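# Pour the ball from a gutter into a roofed box

## Task

Get the ball out of the gutter it starts in and into the box beside the same arm. The box has a roof and one open side. Pouring the ball in is allowed. The task fails if the box is moved, raised, rotated or tipped beyond a small amount. It also fails if the ball drops noticeably below table-top height while no robot holds it, or if anything is knocked out of or placed outside the work area. The gutter holds the ball only while its open end is higher; with the handle vertical the ball rolls out. Arm bases (metres, heading in degrees counter-clockwise from +x): arm1 x=-1.78 y=+0.07 z=+0.90 facing -2; arm2 x=+0.00 y=+0.01 z=+0.86 facing +92; arm3 x=+1.78 y=-0.04 z=+0.91 facing -178. At the end every robot must have released everything and backed away. A result that holds only because a robot keeps supporting it does not count.

## Robot and tools

Setup: three identical i2rt Big YAM arms, arm1, arm2 and arm3. Each has six revolute joints, a two-finger gripper and a wrist camera. The room cameras are cam_end_1, cam_end_2, cam_gap_1, cam_gap_2, cam_side and cam_top. The wrist cameras are arm1_cam_wrist, arm2_cam_wrist and arm3_cam_wrist. Reach is about 1.0 m from the joint1 axis. Loose objects may occasionally get a brief shove from outside.

Frame: there is one scene frame. Its origin is on the floor and +z points up. The hand is the point midway between the fingertips. The hand's z axis runs along the fingers, and the fingers close along its y axis. The exact base poses are never printed, so use the base positions given in the task.

execute_actions(actions, cameras): actions is a list with either zero or one action. An action is an object keyed by robot name ("arm1", "arm2", "arm3"). Each robot gets its own "joints" object. That object holds absolute joint targets by name, not offsets, and you may include any subset of them. Ranges:
- joint1_rad: -2.879 to 2.879, tolerance ±0.045. Rotates the arm about its base; positive is counter-clockwise seen from above; 0 points the arm the way its base faces.
- joint2_rad: 0 to 3.141, ±0.14. Shoulder; 0 puts the upper arm roughly level pointing backward, and increasing raises it and then brings it forward.
- joint3_rad: 0 to 3.019, ±0.09. Elbow; 0 is fully folded and increasing opens it.
- joint4_rad: -1.692 to 1.57, ±0.055. Hand pitch; positive tips the fingers up.
- joint5_rad: -1.57 to 1.57, ±0.03. Sideways hand swing; positive goes to the arm's right.
- joint6_rad: -2.094 to 2.094, ±0.035. Hand roll; positive is clockwise viewed from behind the hand.
- gripper_m: 0 to 0.093 metres of fingertip separation, ±0.003. Grip force is about 50-62 N per pad.
All motions in an action start together and can finish at different times. Each joint has its own speed, so the path between postures can swing wide. An action lasts at most 15 s. A key that is unknown or a value out of range rejects the whole call, and nothing moves. A joint or robot you leave out may keep pushing toward its earlier target. cameras lists which images to return: omitted, null or ["all"] means all cameras, and [] means none. The "pictures" line gives the order of the images. Example: {"arm1": {"joints": {"gripper_m": 0.05}}, "arm2": {"joints": {"joint1_rad": 0.3}}}.

wait(seconds): 0 to 10. Commands nothing new and returns state and images.
zoom_image(camera, region): region is [x0, y0, x1, y1] in pixels of that camera's latest full image, measured from the top-left corner, at most 504x504.
read_manual(section): returns only licence text. It does not move anything.
finished_scene(scene): scene is 1 or 2. Ends that scene permanently once the last command has been held, and reports success. There are two scenes, and the next task arrives in the result. After resuming from a summary, send an empty execute_actions first to learn the current scene and task.

Result lines: joint_positions gives the current joint values. joint_status tells how each commanded motion ended:
- done: reached its target.
- off_target: stopped short and may still be pushing.
- contact_stop: the old target was dropped and the joint holds where it stopped.
- time_out: the joint may keep a target limited to 0.375, 0.375, 0.113, 0.225, 0.075 and 0.3 rad (joints 1-6) from where it stands, and keeps pushing.
- not_followed: a self- or arm-collision check blocked that arm's joint targets, usually with a "cause:" line. The gripper part of the action still runs, and the blocked targets may be retried later.
- limit_stop_at_motor_heat: after an over-temperature stop; send the target again.
on_its_own lists what moves without being commanded in this call. Its "held at" is the target being held, not the current position. To ease a push, send the joint its reported position. Very small target changes may not move a joint. A joint holding a load sags. If one reply's call reports a stop, later motion, wait and finish calls in that same reply are skipped.

Hazards: the arms do not stop when they touch something and can push hard. A hard squeeze between two robots fails the task, and a hard hit can. The collision check may react too late and ignores fingers, gripper housings and wrist cameras. No state line reports robot-robot contact; contact through an object is fine. Sustained loads heat motors: MOTOR HOT appears at 85 °C, and at 100 °C that arm's motors and gripper go limp (OVER-TEMPERATURE FAULT). The simulation keeps running while you think, with the last command held.

Cameras: calibration is given per camera (fisheye for the wrist cameras, pinhole+radial for the room cameras, with K, D and T_world_to_cam). Expect errors of up to about 2.3° and 9 mm. Wrist camera poses are computed from joint readings, so they are less precise.

Approach: find the gutter handle and the box's open side in the images. Grasp the handle and carry the gutter over to the box's opening while keeping its open end raised. Then tilt it so the ball rolls out into the box, without touching the box. Keep the ball above table height, set the gutter down, open the gripper and retract.

Each tool is called after "Emit:" in YAML: its name, and indented under it one key for each argument.

## Session

I'll start by looking at the scene.

Emit:
execute_actions:
  actions: []

Scene clock: 0.00 s.
arm1.joint_positions: joint1_rad=+0.523 joint2_rad=+0.432 joint3_rad=+1.439 joint4_rad=-1.209 joint5_rad=-0.140 joint6_rad=-0.695 gripper_m=+0.094
arm1.joint_status: not commanded
arm1.hand: x=-1.6664 y=+0.1645 z=+1.5254 quat_wxyz=(-0.635, +0.470, -0.613, +0.017) (m; scene frame)
arm2.joint_positions: joint1_rad=+0.820 joint2_rad=+0.619 joint3_rad=+1.421 joint4_rad=-1.328 joint5_rad=+0.122 joint6_rad=+0.776 gripper_m=+0.095
arm2.joint_status: not commanded
arm2.hand: x=-0.1662 y=+0.1801 z=+1.4181 quat_wxyz=(-0.043, +0.617, -0.610, -0.495) (m; scene frame)
arm3.joint_positions: joint1_rad=+0.153 joint2_rad=+0.335 joint3_rad=+1.586 joint4_rad=-1.295 joint5_rad=-0.195 joint6_rad=+0.241 gripper_m=+0.095
arm3.joint_status: not commanded
arm3.hand: x=+1.7398 y=-0.0826 z=+1.5761 quat_wxyz=(-0.212, -0.720, -0.049, +0.659) (m; scene frame)
pictures: arm1_cam_wrist, arm2_cam_wrist, arm3_cam_wrist, cam_end_1, cam_end_2, cam_gap_1, cam_gap_2, cam_side, cam_top
Images, in order (width x height): arm1_cam_wrist 616x616, arm2_cam_wrist 616x616, arm3_cam_wrist 616x616, cam_end_1 504x504, cam_end_2 504x504, cam_gap_1 504x504, cam_gap_2 504x504, cam_side 504x504, cam_top 504x504.

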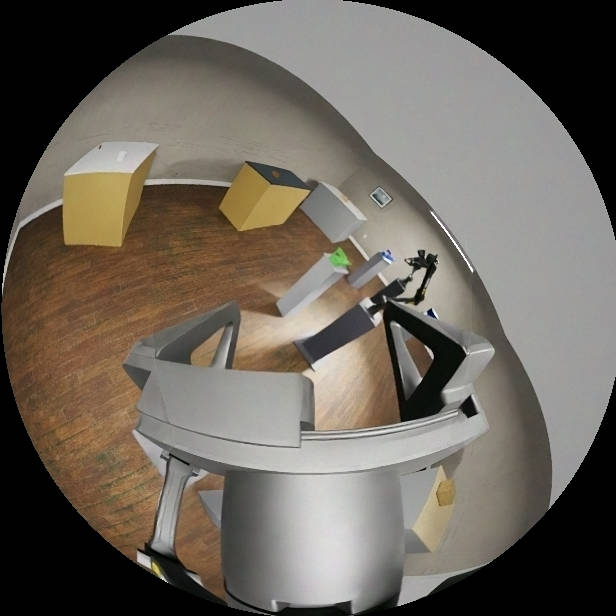

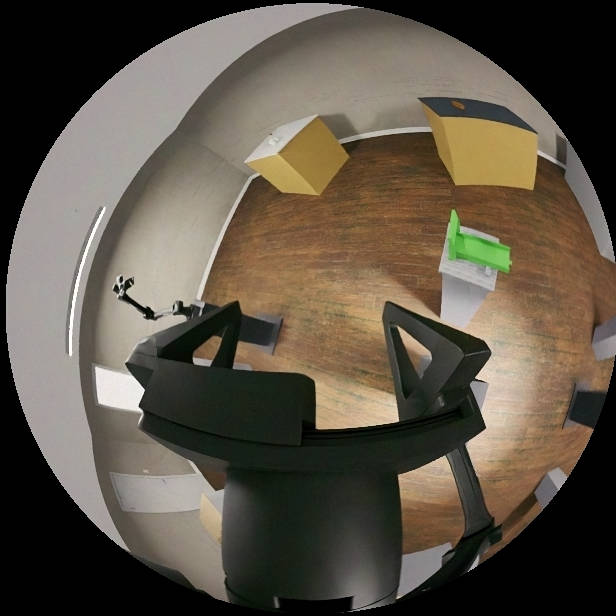

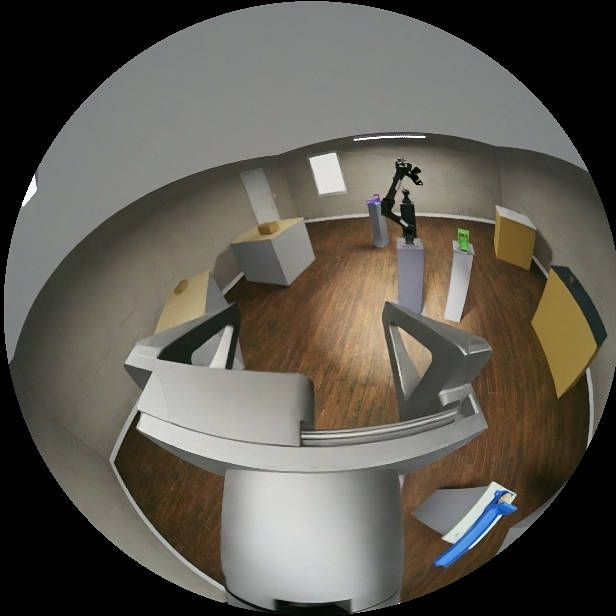

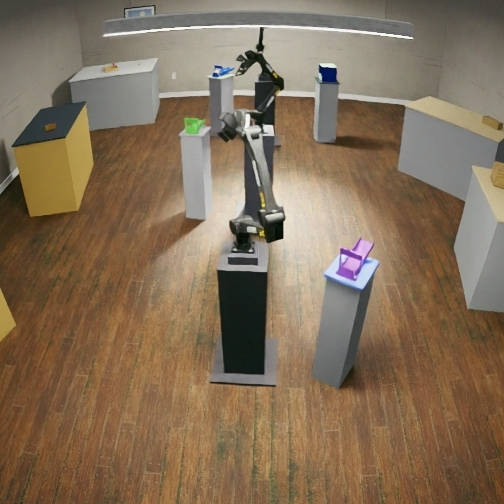

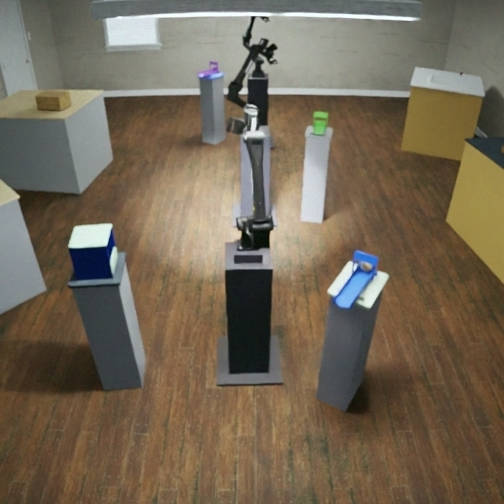

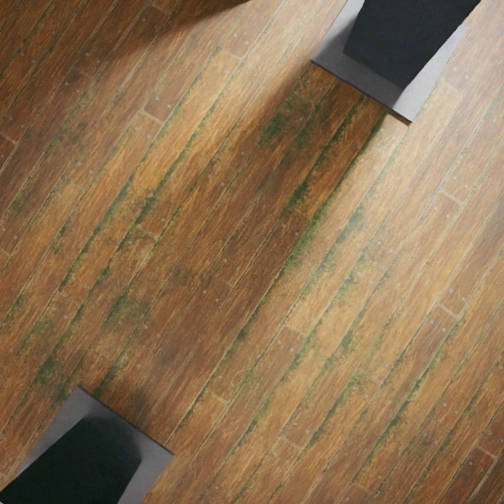

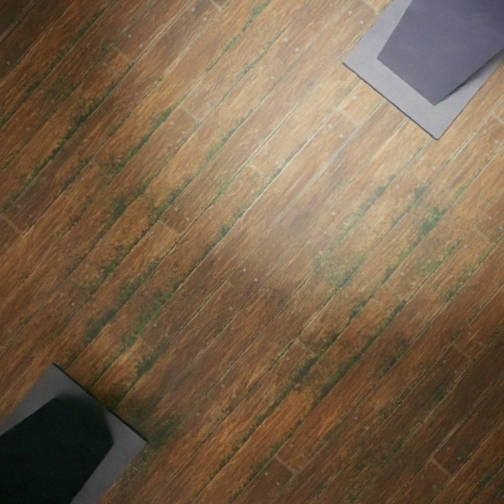

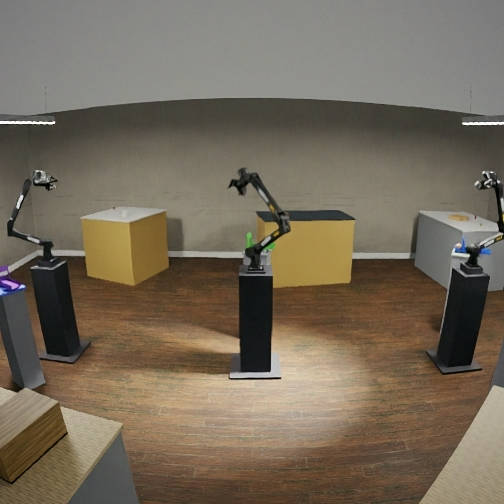

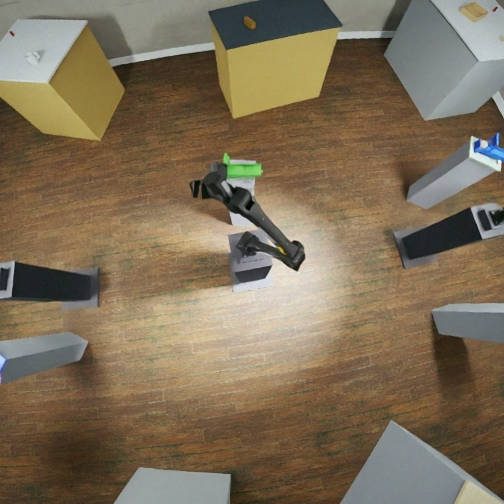

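Emit:
zoom_image:
  camera: "cam_end_2"
  region: [300, 230, 420, 330]

Emit:
zoom_image:
  camera: "cam_end_2"
  region: [40, 200, 160, 310]

Emit:
zoom_image:
  camera: "cam_end_1"
  region: [190, 40, 360, 110]

Emit:
zoom_image:
  camera: "arm3_cam_wrist"
  region: [400, 460, 540, 580]

Region (300, 230, 420, 330) of cam_end_2's 504x504 image, scaled by 4.200, with more detail than that image has.

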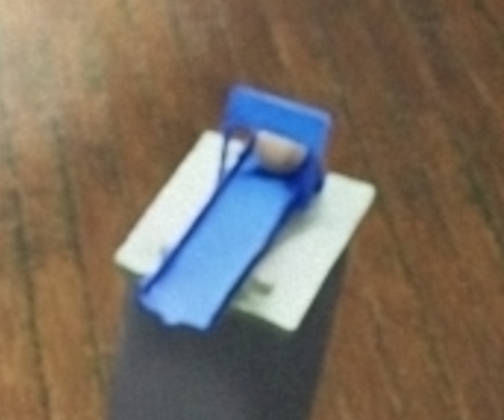

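Region (40, 200, 160, 310) of cam_end_2's 504x504 image, scaled by 4.200, with more detail than that image has; it fills the top 462 rows of this view, and the rest is white.

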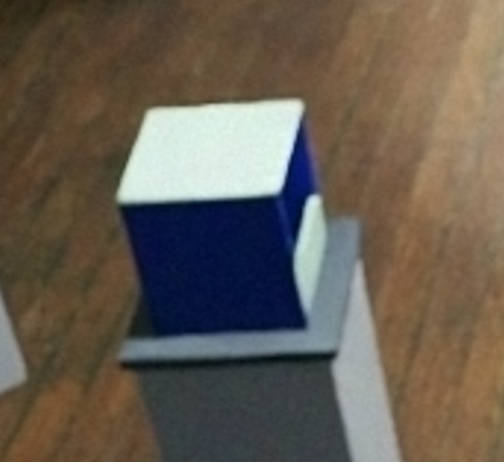

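Region (190, 40, 360, 110) of cam_end_1's 504x504 image, scaled by 2.965, with more detail than that image has; it fills the top 208 rows of this view, and the rest is white.

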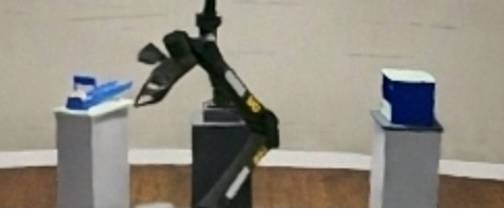

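Region (400, 460, 540, 580) of arm3_cam_wrist's 616x616 image, scaled by 3.600, with more detail than that image has; it fills the top 432 rows of this view, and the rest is white.

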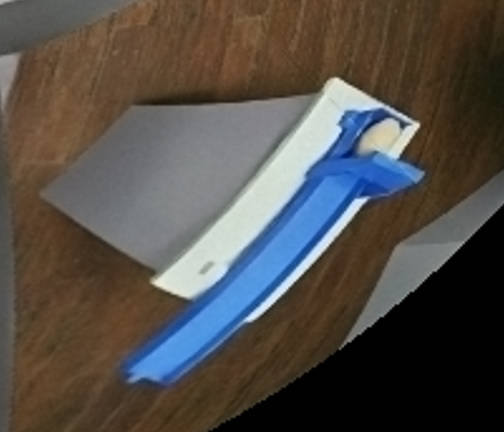

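Emit:
execute_actions:
  actions:
    - {"arm3": {"joints": {"joint1_rad": -1.95, "joint2_rad": 0.568, "joint3_rad": 0.387, "joint4_rad": -0.119, "joint5_rad": 0.0, "joint6_rad": 0.0}}}
  cameras: ["arm3_cam_wrist", "cam_end_2"]

Scene clock: 71.43 s.
arm1.joint_positions: joint1_rad=+0.523 joint2_rad=+0.432 joint3_rad=+1.439 joint4_rad=-1.209 joint5_rad=-0.140 joint6_rad=-0.695 gripper_m=+0.094
arm1.joint_status: not commanded
arm1.hand: x=-1.6664 y=+0.1645 z=+1.5254 quat_wxyz=(-0.635, +0.470, -0.613, +0.017) (m; scene frame)
arm2.joint_positions: joint1_rad=+0.820 joint2_rad=+0.619 joint3_rad=+1.421 joint4_rad=-1.328 joint5_rad=+0.122 joint6_rad=+0.776 gripper_m=+0.095
arm2.joint_status: not commanded
arm2.hand: x=-0.1662 y=+0.1801 z=+1.4181 quat_wxyz=(-0.043, +0.617, -0.610, -0.495) (m; scene frame)
arm3.joint_positions: joint1_rad=-1.945 joint2_rad=+0.581 joint3_rad=+0.393 joint4_rad=-0.136 joint5_rad=+0.000 joint6_rad=+0.011 gripper_m=+0.095
arm3.joint_status: all done
arm3.hand: x=+1.8992 y=+0.2914 z=+1.1520 quat_wxyz=(+0.476, -0.462, +0.666, +0.341) (m; scene frame)
pictures: arm3_cam_wrist, cam_end_2
camera_calibration (this result's frames):
arm3_cam_wrist: T_world_to_cam=[[0.935531, -0.353141, -0.00850294, -1.66472], [-0.287069, -0.746028, -0.600861, 1.45776], [0.205845, 0.564565, -0.799309, 0.488927], [0, 0, 0, 1]] pos_world=[1.87523, 0.22362, 1.25256]
Images, in order (width x height): arm3_cam_wrist 616x616, cam_end_2 504x504.

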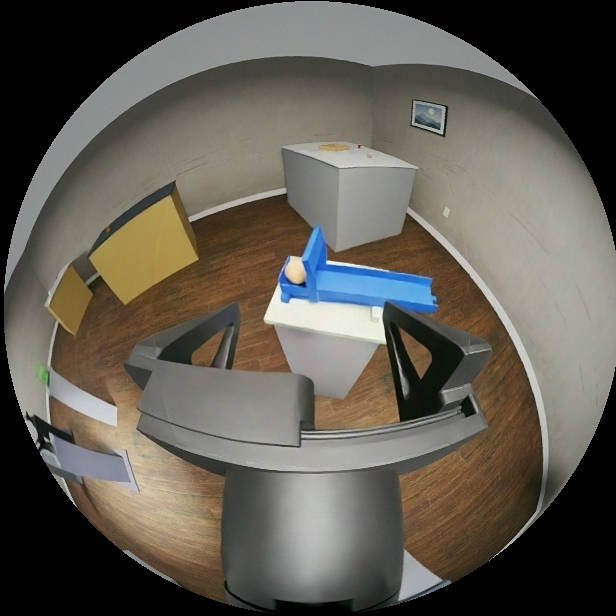

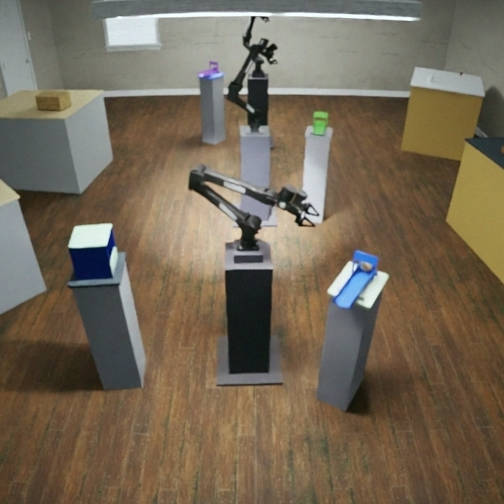

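Emit:
zoom_image:
  camera: "arm3_cam_wrist"
  region: [250, 210, 450, 350]

Region (250, 210, 450, 350) of arm3_cam_wrist's 616x616 image, scaled by 2.520, with more detail than that image has; it fills the top 353 rows of this view, and the rest is white.

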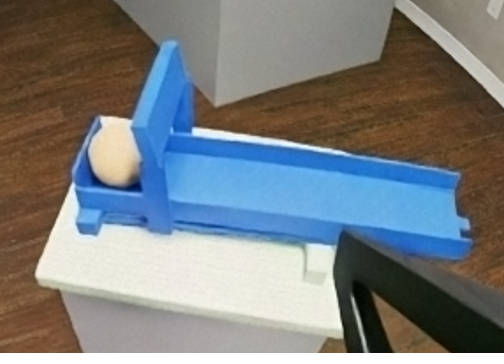

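Emit:
zoom_image:
  camera: "cam_end_2"
  region: [220, 160, 400, 320]

Region (220, 160, 400, 320) of cam_end_2's 504x504 image, scaled by 2.800, with more detail than that image has.

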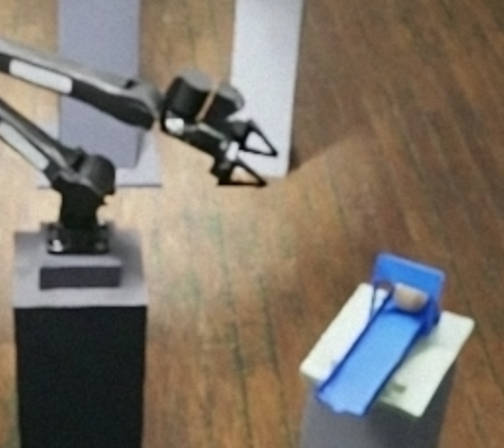

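Emit:
zoom_image:
  camera: "arm3_cam_wrist"
  region: [260, 215, 360, 315]

Region (260, 215, 360, 315) of arm3_cam_wrist's 616x616 image, scaled by 5.040, with more detail than that image has.

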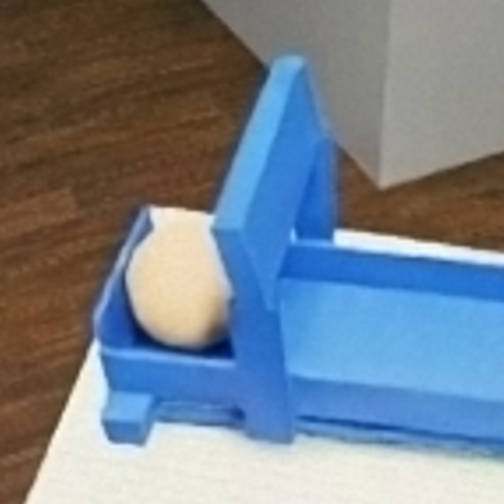

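Emit:
execute_actions:
  actions:
    - {"arm3": {"joints": {"joint1_rad": -1.864, "joint2_rad": 1.5, "joint3_rad": 2.042, "joint4_rad": -1.621, "joint5_rad": 0.203, "joint6_rad": 0.253, "gripper_m": 0.06}}}
  cameras: []

Emit:
execute_actions:
  actions:
    - {"arm3": {"joints": {"joint2_rad": 2.03}}}
  cameras: ["arm3_cam_wrist", "cam_end_2"]

Scene clock: 146.13 s.
arm1.joint_positions: joint1_rad=+0.523 joint2_rad=+0.432 joint3_rad=+1.439 joint4_rad=-1.209 joint5_rad=-0.140 joint6_rad=-0.695 gripper_m=+0.094
arm1.joint_status: not commanded
arm1.hand: x=-1.6664 y=+0.1645 z=+1.5254 quat_wxyz=(-0.635, +0.470, -0.613, +0.017) (m; scene frame)
arm2.joint_positions: joint1_rad=+0.820 joint2_rad=+0.619 joint3_rad=+1.421 joint4_rad=-1.328 joint5_rad=+0.122 joint6_rad=+0.776 gripper_m=+0.095
arm2.joint_status: not commanded
arm2.hand: x=-0.1662 y=+0.1801 z=+1.4181 quat_wxyz=(-0.043, +0.617, -0.610, -0.495) (m; scene frame)
arm3.joint_positions: joint1_rad=-1.869 joint2_rad=+1.500 joint3_rad=+1.994 joint4_rad=-1.613 joint5_rad=+0.201 joint6_rad=+0.243 gripper_m=+0.060
arm3.joint_status: all done
arm3.hand: x=+1.9479 y=+0.4376 z=+1.3835 quat_wxyz=(+0.228, -0.471, +0.848, +0.089) (m; scene frame)
pictures: none
No camera images: the call's "cameras" was empty. Leave "cameras" out to get every camera's image.

Scene clock: 147.60 s.
arm1.joint_positions: joint1_rad=+0.523 joint2_rad=+0.432 joint3_rad=+1.439 joint4_rad=-1.209 joint5_rad=-0.140 joint6_rad=-0.695 gripper_m=+0.094
arm1.joint_status: not commanded
arm1.hand: x=-1.6664 y=+0.1645 z=+1.5254 quat_wxyz=(-0.635, +0.470, -0.613, +0.017) (m; scene frame)
arm2.joint_positions: joint1_rad=+0.820 joint2_rad=+0.619 joint3_rad=+1.421 joint4_rad=-1.328 joint5_rad=+0.122 joint6_rad=+0.776 gripper_m=+0.095
arm2.joint_status: not commanded
arm2.hand: x=-0.1662 y=+0.1801 z=+1.4181 quat_wxyz=(-0.043, +0.617, -0.610, -0.495) (m; scene frame)
arm3.joint_positions: joint1_rad=-1.869 joint2_rad=+2.054 joint3_rad=+2.022 joint4_rad=-1.615 joint5_rad=+0.201 joint6_rad=+0.243 gripper_m=+0.060
arm3.joint_status: all done
arm3.hand: x=+1.9778 y=+0.5515 z=+1.0886 quat_wxyz=(+0.043, -0.506, +0.856, -0.095) (m; scene frame)
pictures: arm3_cam_wrist, cam_end_2
camera_calibration (this result's frames):
arm3_cam_wrist: T_world_to_cam=[[0.856613, -0.466036, 0.221416, -1.67886], [-0.500832, -0.647893, 0.573936, 0.726003], [-0.124021, -0.602533, -0.788399, 1.55943], [0, 0, 0, 1]] pos_world=[1.99514, 0.627567, 1.1845]
Images, in order (width x height): arm3_cam_wrist 616x616, cam_end_2 504x504.

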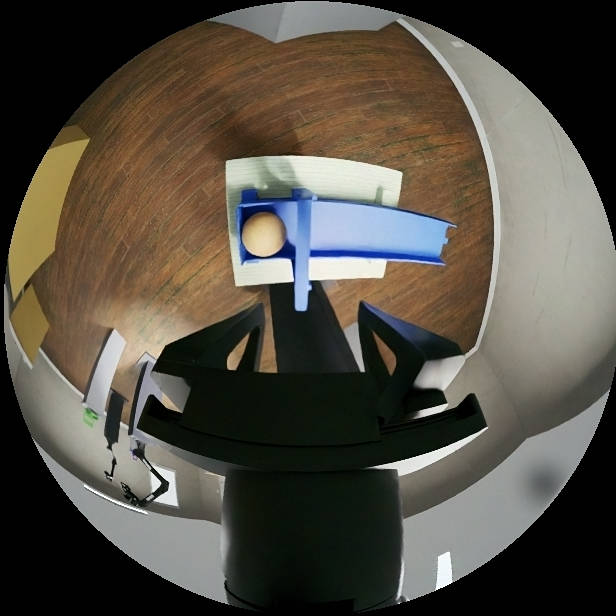

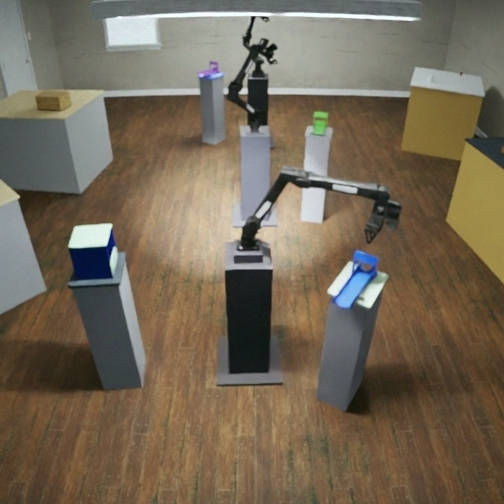

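Emit:
zoom_image:
  camera: "arm3_cam_wrist"
  region: [220, 150, 470, 330]

Emit:
zoom_image:
  camera: "cam_end_2"
  region: [310, 180, 430, 320]

Region (220, 150, 470, 330) of arm3_cam_wrist's 616x616 image, scaled by 2.016, with more detail than that image has; it fills the top 363 rows of this view, and the rest is white.

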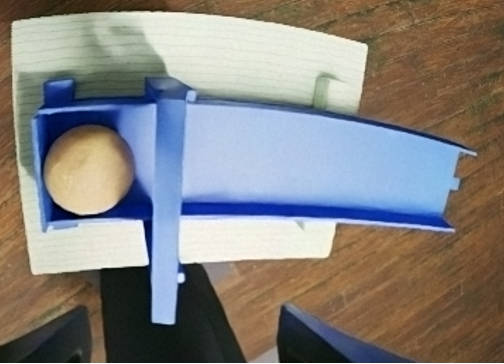

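Region (310, 180, 430, 320) of cam_end_2's 504x504 image, scaled by 3.600, with more detail than that image has; it fills the left 432 columns of this view, and the rest is white.

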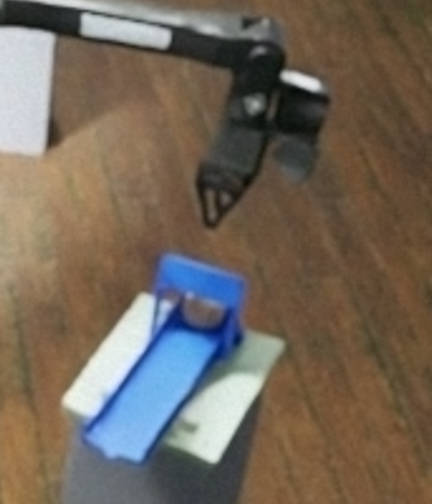

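Emit:
execute_actions:
  actions:
    - {"arm3": {"joints": {"joint1_rad": -1.902, "joint2_rad": 2.06, "joint3_rad": 1.84, "joint4_rad": -1.355, "joint5_rad": 0.167, "joint6_rad": 0.262}}}
  cameras: ["arm3_cam_wrist", "cam_end_2"]

Scene clock: 175.70 s.
arm1.joint_positions: joint1_rad=+0.523 joint2_rad=+0.432 joint3_rad=+1.439 joint4_rad=-1.209 joint5_rad=-0.140 joint6_rad=-0.695 gripper_m=+0.094
arm1.joint_status: not commanded
arm1.hand: x=-1.6664 y=+0.1645 z=+1.5254 quat_wxyz=(-0.635, +0.470, -0.613, +0.017) (m; scene frame)
arm2.joint_positions: joint1_rad=+0.820 joint2_rad=+0.619 joint3_rad=+1.421 joint4_rad=-1.328 joint5_rad=+0.122 joint6_rad=+0.776 gripper_m=+0.095
arm2.joint_status: not commanded
arm2.hand: x=-0.1662 y=+0.1801 z=+1.4181 quat_wxyz=(-0.043, +0.617, -0.610, -0.495) (m; scene frame)
arm3.joint_positions: joint1_rad=-1.899 joint2_rad=+2.054 joint3_rad=+1.842 joint4_rad=-1.365 joint5_rad=+0.170 joint6_rad=+0.251 gripper_m=+0.060
arm3.joint_status: all done
arm3.hand: x=+1.9929 y=+0.5557 z=+1.0189 quat_wxyz=(+0.057, -0.488, +0.869, -0.060) (m; scene frame)
pictures: arm3_cam_wrist, cam_end_2
camera_calibration (this result's frames):
arm3_cam_wrist: T_world_to_cam=[[0.838947, -0.515267, 0.175124, -1.56466], [-0.52189, -0.670522, 0.527286, 0.878396], [-0.154268, -0.53376, -0.831445, 1.57477], [0, 0, 0, 1]] pos_world=[2.01403, 0.623316, 1.12018]
Images, in order (width x height): arm3_cam_wrist 616x616, cam_end_2 504x504.

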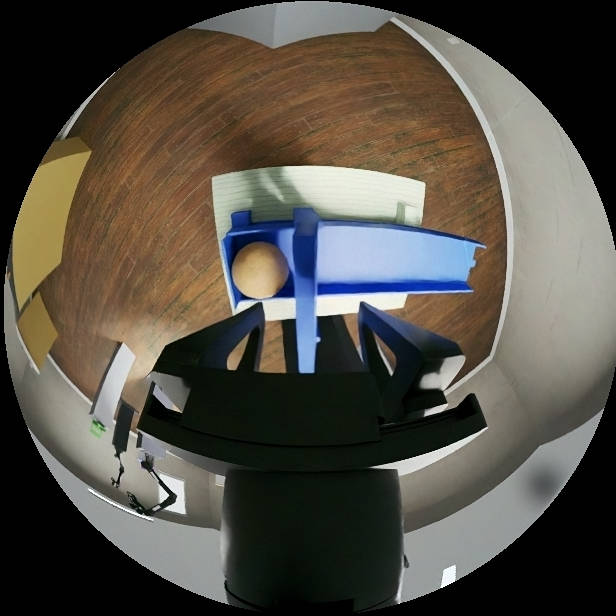

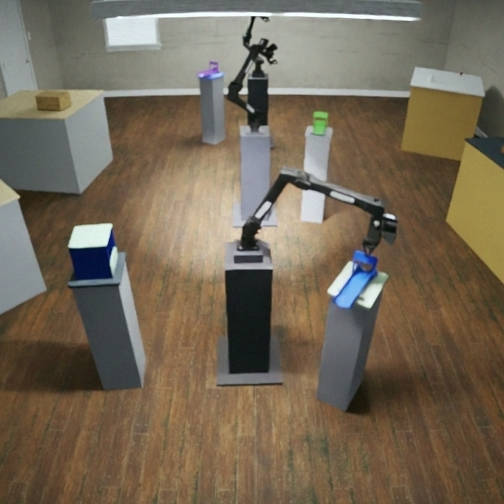

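Emit:
execute_actions:
  actions:
    - {"arm3": {"joints": {"joint3_rad": 1.772, "joint4_rad": -1.305}}}
  cameras: ["arm3_cam_wrist", "cam_end_2"]

Scene clock: 180.83 s.
arm1.joint_positions: joint1_rad=+0.523 joint2_rad=+0.432 joint3_rad=+1.439 joint4_rad=-1.209 joint5_rad=-0.140 joint6_rad=-0.695 gripper_m=+0.094
arm1.joint_status: not commanded
arm1.hand: x=-1.6664 y=+0.1645 z=+1.5254 quat_wxyz=(-0.635, +0.470, -0.613, +0.017) (m; scene frame)
arm2.joint_positions: joint1_rad=+0.820 joint2_rad=+0.619 joint3_rad=+1.421 joint4_rad=-1.328 joint5_rad=+0.122 joint6_rad=+0.776 gripper_m=+0.095
arm2.joint_status: not commanded
arm2.hand: x=-0.1662 y=+0.1801 z=+1.4181 quat_wxyz=(-0.043, +0.617, -0.610, -0.495) (m; scene frame)
arm3.joint_positions: joint1_rad=-1.899 joint2_rad=+2.054 joint3_rad=+1.776 joint4_rad=-1.315 joint5_rad=+0.170 joint6_rad=+0.252 gripper_m=+0.060
arm3.joint_status: all done
arm3.hand: x=+1.9898 y=+0.5462 z=+0.9943 quat_wxyz=(+0.051, -0.488, +0.869, -0.066) (m; scene frame)
pictures: arm3_cam_wrist, cam_end_2
camera_calibration (this result's frames):
arm3_cam_wrist: T_world_to_cam=[[0.839637, -0.512754, 0.179147, -1.56947], [-0.519543, -0.662024, 0.540185, 0.861243], [-0.158382, -0.546634, -0.822257, 1.55485], [0, 0, 0, 1]] pos_world=[2.0115, 0.615342, 1.09442]
Images, in order (width x height): arm3_cam_wrist 616x616, cam_end_2 504x504.

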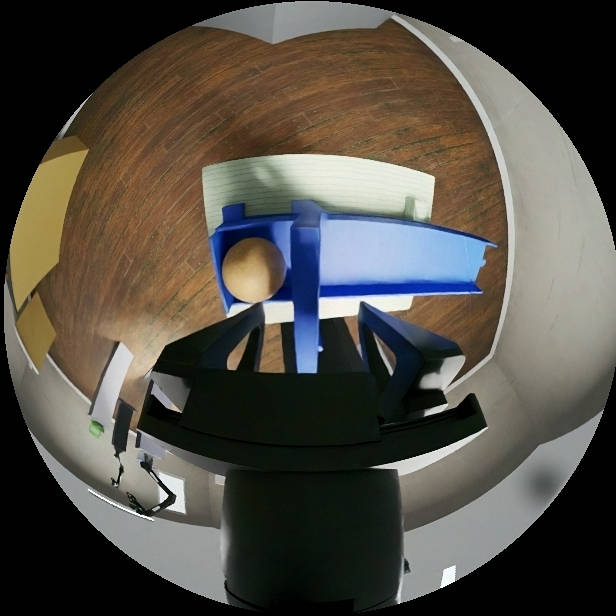

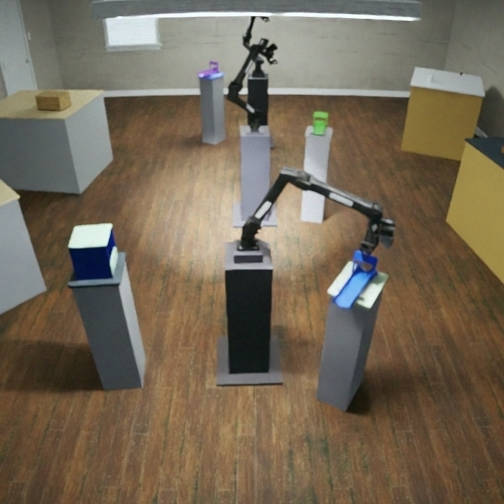

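Emit:
zoom_image:
  camera: "cam_end_2"
  region: [330, 210, 410, 290]

Emit:
zoom_image:
  camera: "arm3_cam_wrist"
  region: [200, 180, 420, 380]

Region (330, 210, 410, 290) of cam_end_2's 504x504 image, scaled by 6.300, with more detail than that image has.

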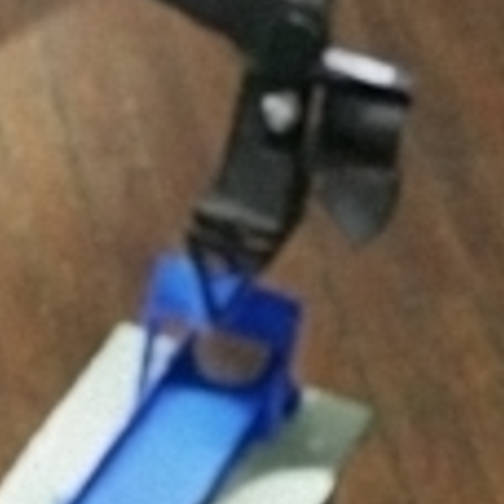

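Region (200, 180, 420, 380) of arm3_cam_wrist's 616x616 image, scaled by 2.291, with more detail than that image has; it fills the top 458 rows of this view, and the rest is white.

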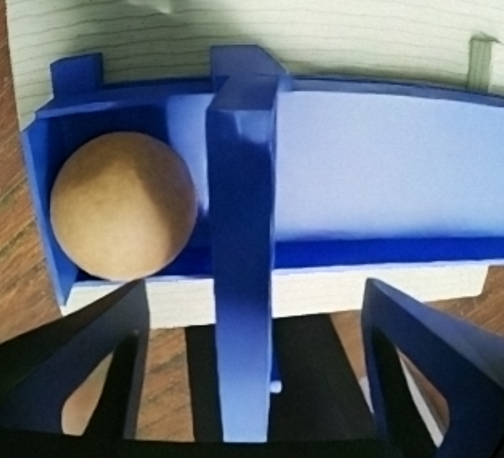

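Emit:
execute_actions:
  actions:
    - {"arm3": {"joints": {"gripper_m": 0.0}}}
  cameras: ["arm3_cam_wrist", "cam_end_2"]

Scene clock: 189.70 s.
arm1.joint_positions: joint1_rad=+0.523 joint2_rad=+0.432 joint3_rad=+1.439 joint4_rad=-1.209 joint5_rad=-0.140 joint6_rad=-0.695 gripper_m=+0.094
arm1.joint_status: not commanded
arm1.hand: x=-1.6664 y=+0.1645 z=+1.5254 quat_wxyz=(-0.635, +0.470, -0.613, +0.017) (m; scene frame)
arm2.joint_positions: joint1_rad=+0.820 joint2_rad=+0.619 joint3_rad=+1.421 joint4_rad=-1.328 joint5_rad=+0.122 joint6_rad=+0.776 gripper_m=+0.095
arm2.joint_status: not commanded
arm2.hand: x=-0.1662 y=+0.1801 z=+1.4181 quat_wxyz=(-0.043, +0.617, -0.610, -0.495) (m; scene frame)
arm3.joint_positions: joint1_rad=-1.898 joint2_rad=+2.054 joint3_rad=+1.776 joint4_rad=-1.314 joint5_rad=+0.177 joint6_rad=+0.257 gripper_m=+0.012
arm3.joint_status: gripper_m off_target (ended at +0.012, target +0.000)
arm3.hand: x=+1.9905 y=+0.5461 z=+0.9945 quat_wxyz=(+0.054, -0.486, +0.870, -0.068) (m; scene frame)
pictures: arm3_cam_wrist, cam_end_2
camera_calibration (this result's frames):
arm3_cam_wrist: T_world_to_cam=[[0.836162, -0.51631, 0.185087, -1.56712], [-0.526036, -0.659352, 0.53716, 0.875898], [-0.155304, -0.546515, -0.822923, 1.54953], [0, 0, 0, 1]] pos_world=[2.01177, 0.615248, 1.0947]
Images, in order (width x height): arm3_cam_wrist 616x616, cam_end_2 504x504.

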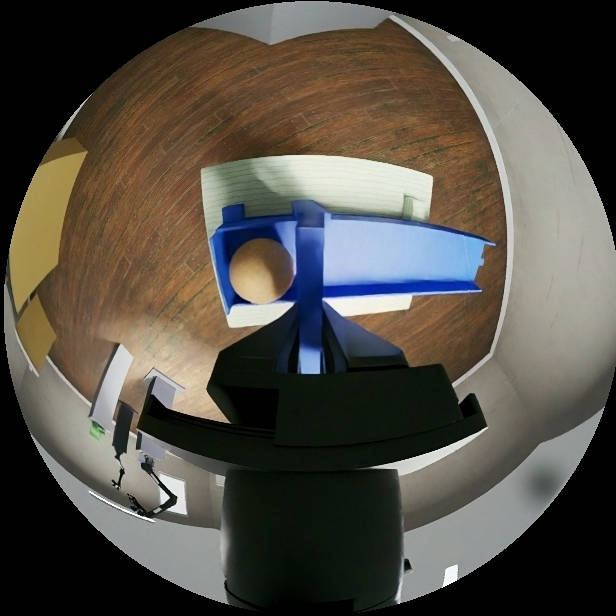

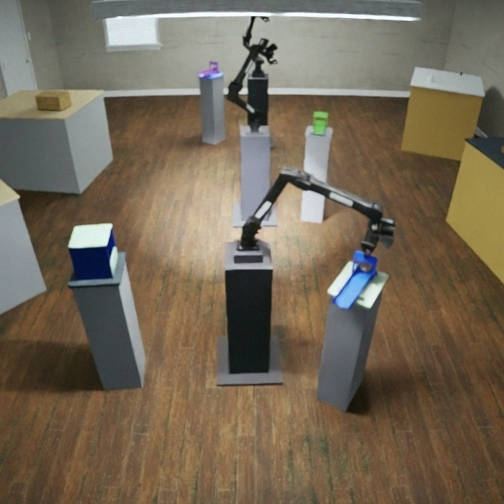

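Emit:
execute_actions:
  actions:
    - {"arm3": {"joints": {"joint3_rad": 1.97, "joint4_rad": -1.40, "joint5_rad": 0.45}}}
  cameras: ["arm3_cam_wrist", "cam_end_2"]

Scene clock: 196.97 s.
arm1.joint_positions: joint1_rad=+0.523 joint2_rad=+0.432 joint3_rad=+1.439 joint4_rad=-1.209 joint5_rad=-0.140 joint6_rad=-0.695 gripper_m=+0.094
arm1.joint_status: not commanded
arm1.hand: x=-1.6664 y=+0.1645 z=+1.5254 quat_wxyz=(-0.635, +0.470, -0.613, +0.017) (m; scene frame)
arm2.joint_positions: joint1_rad=+0.820 joint2_rad=+0.619 joint3_rad=+1.421 joint4_rad=-1.328 joint5_rad=+0.122 joint6_rad=+0.776 gripper_m=+0.095
arm2.joint_status: not commanded
arm2.hand: x=-0.1662 y=+0.1801 z=+1.4181 quat_wxyz=(-0.043, +0.617, -0.610, -0.495) (m; scene frame)
arm3.joint_positions: joint1_rad=-1.896 joint2_rad=+2.064 joint3_rad=+1.919 joint4_rad=-1.393 joint5_rad=+0.442 joint6_rad=+0.258 gripper_m=+0.012
arm3.joint_status: all done
arm3.hand: x=+2.0388 y=+0.5588 z=+1.0550 quat_wxyz=(+0.164, -0.472, +0.854, -0.143) (m; scene frame)
pictures: arm3_cam_wrist, cam_end_2
camera_calibration (this result's frames):
arm3_cam_wrist: T_world_to_cam=[[0.75406, -0.510003, 0.413872, -1.68973], [-0.653455, -0.646099, 0.394403, 1.2802], [0.0662558, -0.56785, -0.820461, 1.1714], [0, 0, 0, 1]] pos_world=[2.03309, 0.630553, 1.15551]
Images, in order (width x height): arm3_cam_wrist 616x616, cam_end_2 504x504.

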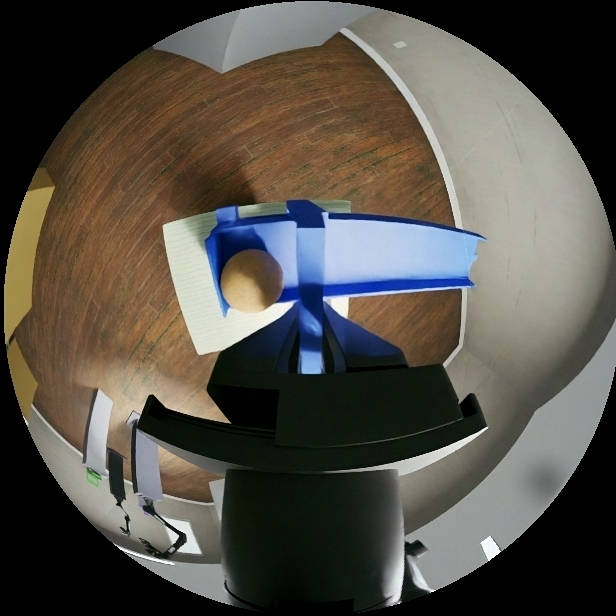

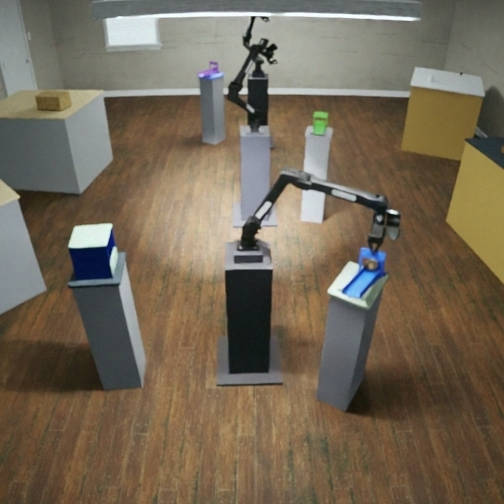

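Emit:
execute_actions:
  actions:
    - {"arm3": {"joints": {"joint2_rad": 1.35, "joint4_rad": -1.30, "joint6_rad": -0.9}}}
  cameras: ["arm3_cam_wrist", "cam_end_2"]

Scene clock: 242.80 s.
arm1.joint_positions: joint1_rad=+0.523 joint2_rad=+0.432 joint3_rad=+1.439 joint4_rad=-1.209 joint5_rad=-0.140 joint6_rad=-0.695 gripper_m=+0.094
arm1.joint_status: not commanded
arm1.hand: x=-1.6664 y=+0.1645 z=+1.5254 quat_wxyz=(-0.635, +0.470, -0.613, +0.017) (m; scene frame)
arm2.joint_positions: joint1_rad=+0.820 joint2_rad=+0.619 joint3_rad=+1.421 joint4_rad=-1.328 joint5_rad=+0.122 joint6_rad=+0.776 gripper_m=+0.095
arm2.joint_status: not commanded
arm2.hand: x=-0.1662 y=+0.1801 z=+1.4181 quat_wxyz=(-0.043, +0.617, -0.610, -0.495) (m; scene frame)
arm3.joint_positions: joint1_rad=-1.896 joint2_rad=+1.375 joint3_rad=+1.957 joint4_rad=-1.309 joint5_rad=+0.446 joint6_rad=-0.888 gripper_m=+0.012
arm3.joint_status: all done
arm3.hand: x=+1.9997 y=+0.4210 z=+1.4797 quat_wxyz=(+0.432, -0.742, +0.499, -0.119) (m; scene frame)
pictures: arm3_cam_wrist, cam_end_2
camera_calibration (this result's frames):
arm3_cam_wrist: T_world_to_cam=[[0.62746, 0.122767, 0.76891, -2.44489], [0.0393874, -0.991232, 0.126122, 0.154848], [0.777652, -0.0488512, -0.626794, -0.483483], [0, 0, 0, 1]] pos_world=[1.90395, 0.430023, 1.55732]
Images, in order (width x height): arm3_cam_wrist 616x616, cam_end_2 504x504.

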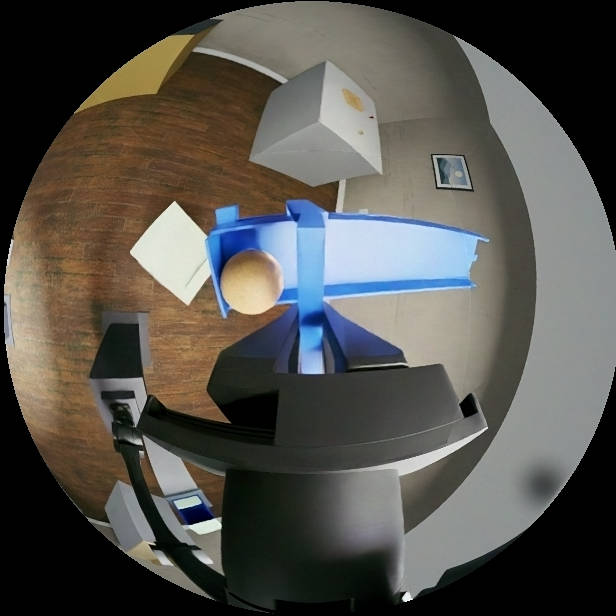

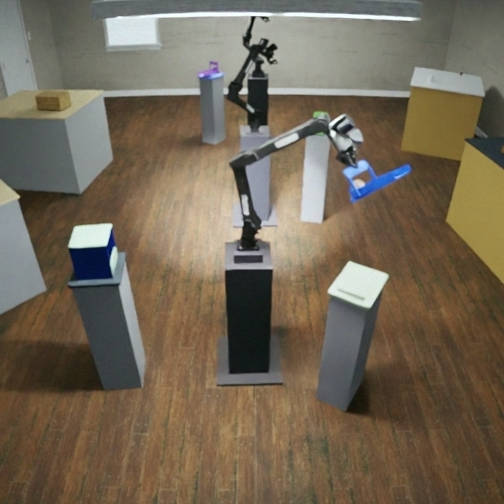

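Emit:
execute_actions:
  actions:
    - {"arm3": {"joints": {"joint1_rad": 1.70, "joint2_rad": 1.2, "joint3_rad": 1.5, "joint4_rad": -1.0, "joint5_rad": 0.0, "joint6_rad": -1.571}}}
  cameras: ["arm3_cam_wrist", "cam_end_2"]

Scene clock: 260.30 s.
arm1.joint_positions: joint1_rad=+0.523 joint2_rad=+0.432 joint3_rad=+1.439 joint4_rad=-1.209 joint5_rad=-0.140 joint6_rad=-0.695 gripper_m=+0.094
arm1.joint_status: not commanded
arm1.hand: x=-1.6664 y=+0.1645 z=+1.5254 quat_wxyz=(-0.635, +0.470, -0.613, +0.017) (m; scene frame)
arm2.joint_positions: joint1_rad=+0.820 joint2_rad=+0.619 joint3_rad=+1.421 joint4_rad=-1.328 joint5_rad=+0.122 joint6_rad=+0.776 gripper_m=+0.095
arm2.joint_status: not commanded
arm2.hand: x=-0.1662 y=+0.1801 z=+1.4181 quat_wxyz=(-0.043, +0.617, -0.610, -0.495) (m; scene frame)
arm3.joint_positions: joint1_rad=+1.705 joint2_rad=+1.239 joint3_rad=+1.484 joint4_rad=-1.020 joint5_rad=-0.002 joint6_rad=-1.562 gripper_m=+0.012
arm3.joint_status: all done
arm3.hand: x=+1.8647 y=-0.5421 z=+1.3329 quat_wxyz=(-0.033, +0.073, -0.920, +0.383) (m; scene frame)
pictures: arm3_cam_wrist, cam_end_2
camera_calibration (this result's frames):
arm3_cam_wrist: T_world_to_cam=[[0.108348, -0.684875, 0.72056, -1.53436], [-0.87886, 0.272769, 0.391411, 1.26793], [-0.464614, -0.67568, -0.572355, 1.38653], [0, 0, 0, 1]] pos_world=[1.92478, -0.459846, 1.40291]
Images, in order (width x height): arm3_cam_wrist 616x616, cam_end_2 504x504.

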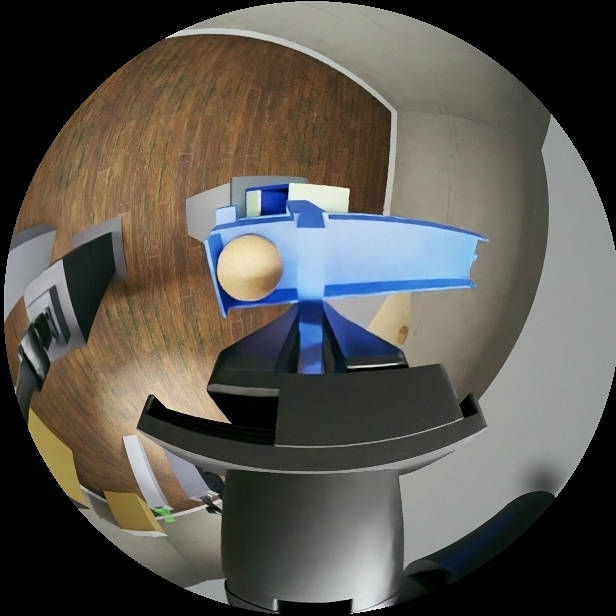

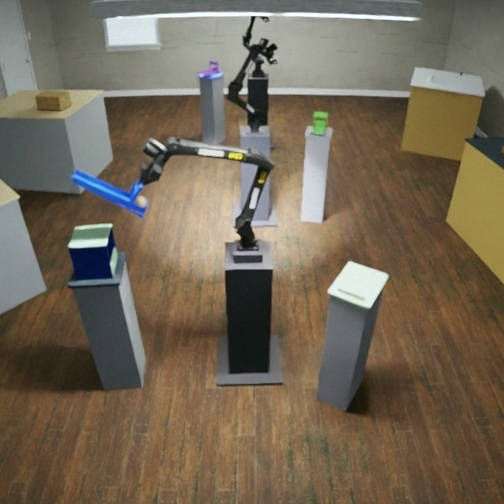

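Emit:
zoom_image:
  camera: "arm3_cam_wrist"
  region: [180, 160, 370, 260]

Emit:
zoom_image:
  camera: "cam_end_2"
  region: [40, 130, 200, 300]

Region (180, 160, 370, 260) of arm3_cam_wrist's 616x616 image, scaled by 2.653, with more detail than that image has; it fills the top 265 rows of this view, and the rest is white.

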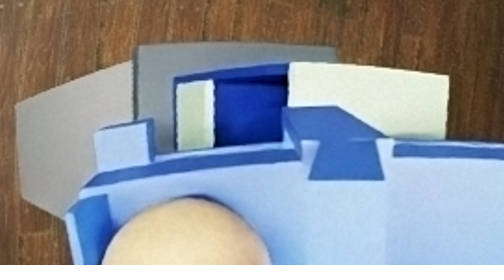

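Region (40, 130, 200, 300) of cam_end_2's 504x504 image, scaled by 2.965, with more detail than that image has; it fills the left 474 columns of this view, and the rest is white.

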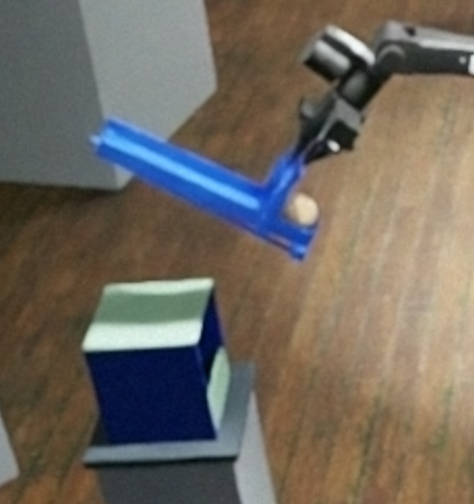

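Emit:
execute_actions:
  actions:
    - {"arm3": {"joints": {"joint2_rad": 0.84, "joint3_rad": 0.615, "joint4_rad": -0.91}}}
  cameras: ["arm3_cam_wrist", "cam_end_2"]

Scene clock: 306.93 s.
arm1.joint_positions: joint1_rad=+0.523 joint2_rad=+0.432 joint3_rad=+1.439 joint4_rad=-1.209 joint5_rad=-0.140 joint6_rad=-0.695 gripper_m=+0.094
arm1.joint_status: not commanded
arm1.hand: x=-1.6664 y=+0.1645 z=+1.5254 quat_wxyz=(-0.635, +0.470, -0.613, +0.017) (m; scene frame)
arm2.joint_positions: joint1_rad=+0.820 joint2_rad=+0.619 joint3_rad=+1.421 joint4_rad=-1.328 joint5_rad=+0.122 joint6_rad=+0.776 gripper_m=+0.095
arm2.joint_status: not commanded
arm2.hand: x=-0.1662 y=+0.1801 z=+1.4181 quat_wxyz=(-0.043, +0.617, -0.610, -0.495) (m; scene frame)
arm3.joint_positions: joint1_rad=+1.705 joint2_rad=+0.855 joint3_rad=+0.606 joint4_rad=-0.927 joint5_rad=-0.002 joint6_rad=-1.562 gripper_m=+0.012
arm3.joint_status: all done
arm3.hand: x=+1.8278 y=-0.3236 z=+1.0431 quat_wxyz=(-0.017, +0.077, -0.978, +0.192) (m; scene frame)
pictures: arm3_cam_wrist, cam_end_2
camera_calibration (this result's frames):
arm3_cam_wrist: T_world_to_cam=[[0.1449, -0.90813, 0.392815, -0.969119], [-0.848247, 0.0903746, 0.521832, 1.03828], [-0.509392, -0.408818, -0.757224, 1.71219], [0, 0, 0, 1]] pos_world=[1.89332, -0.273947, 1.13538]
Images, in order (width x height): arm3_cam_wrist 616x616, cam_end_2 504x504.

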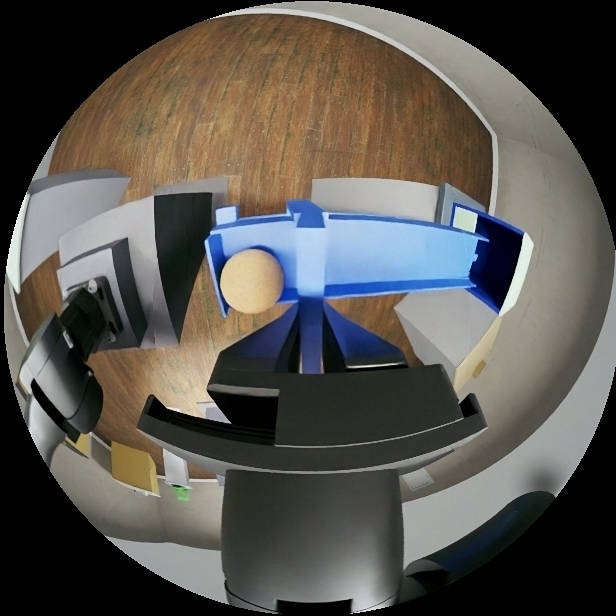

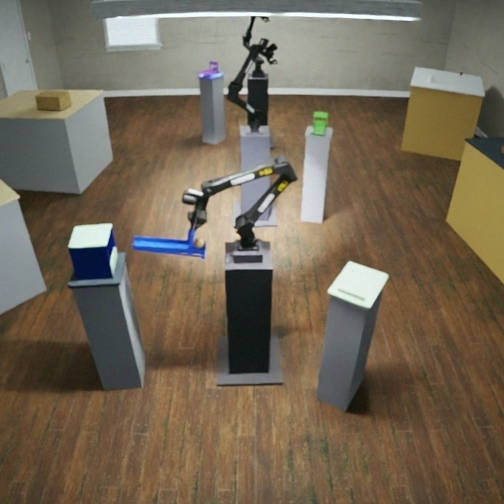

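Emit:
zoom_image:
  camera: "arm3_cam_wrist"
  region: [400, 170, 560, 330]

Emit:
zoom_image:
  camera: "cam_end_2"
  region: [60, 180, 220, 300]

Region (400, 170, 560, 330) of arm3_cam_wrist's 616x616 image, scaled by 3.150, with more detail than that image has.

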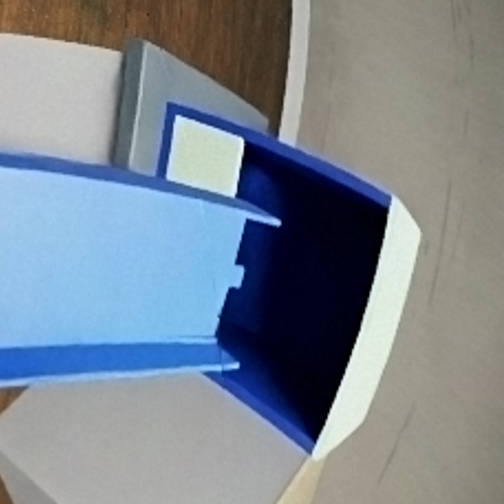

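Region (60, 180, 220, 300) of cam_end_2's 504x504 image, scaled by 3.150, with more detail than that image has; it fills the top 378 rows of this view, and the rest is white.

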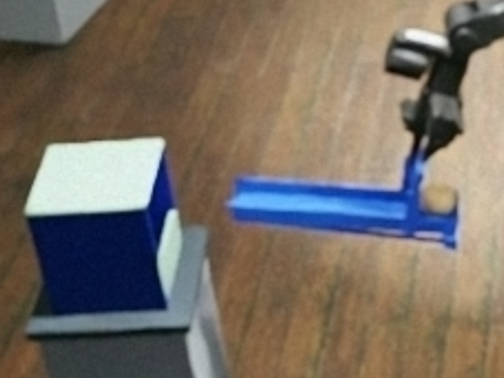

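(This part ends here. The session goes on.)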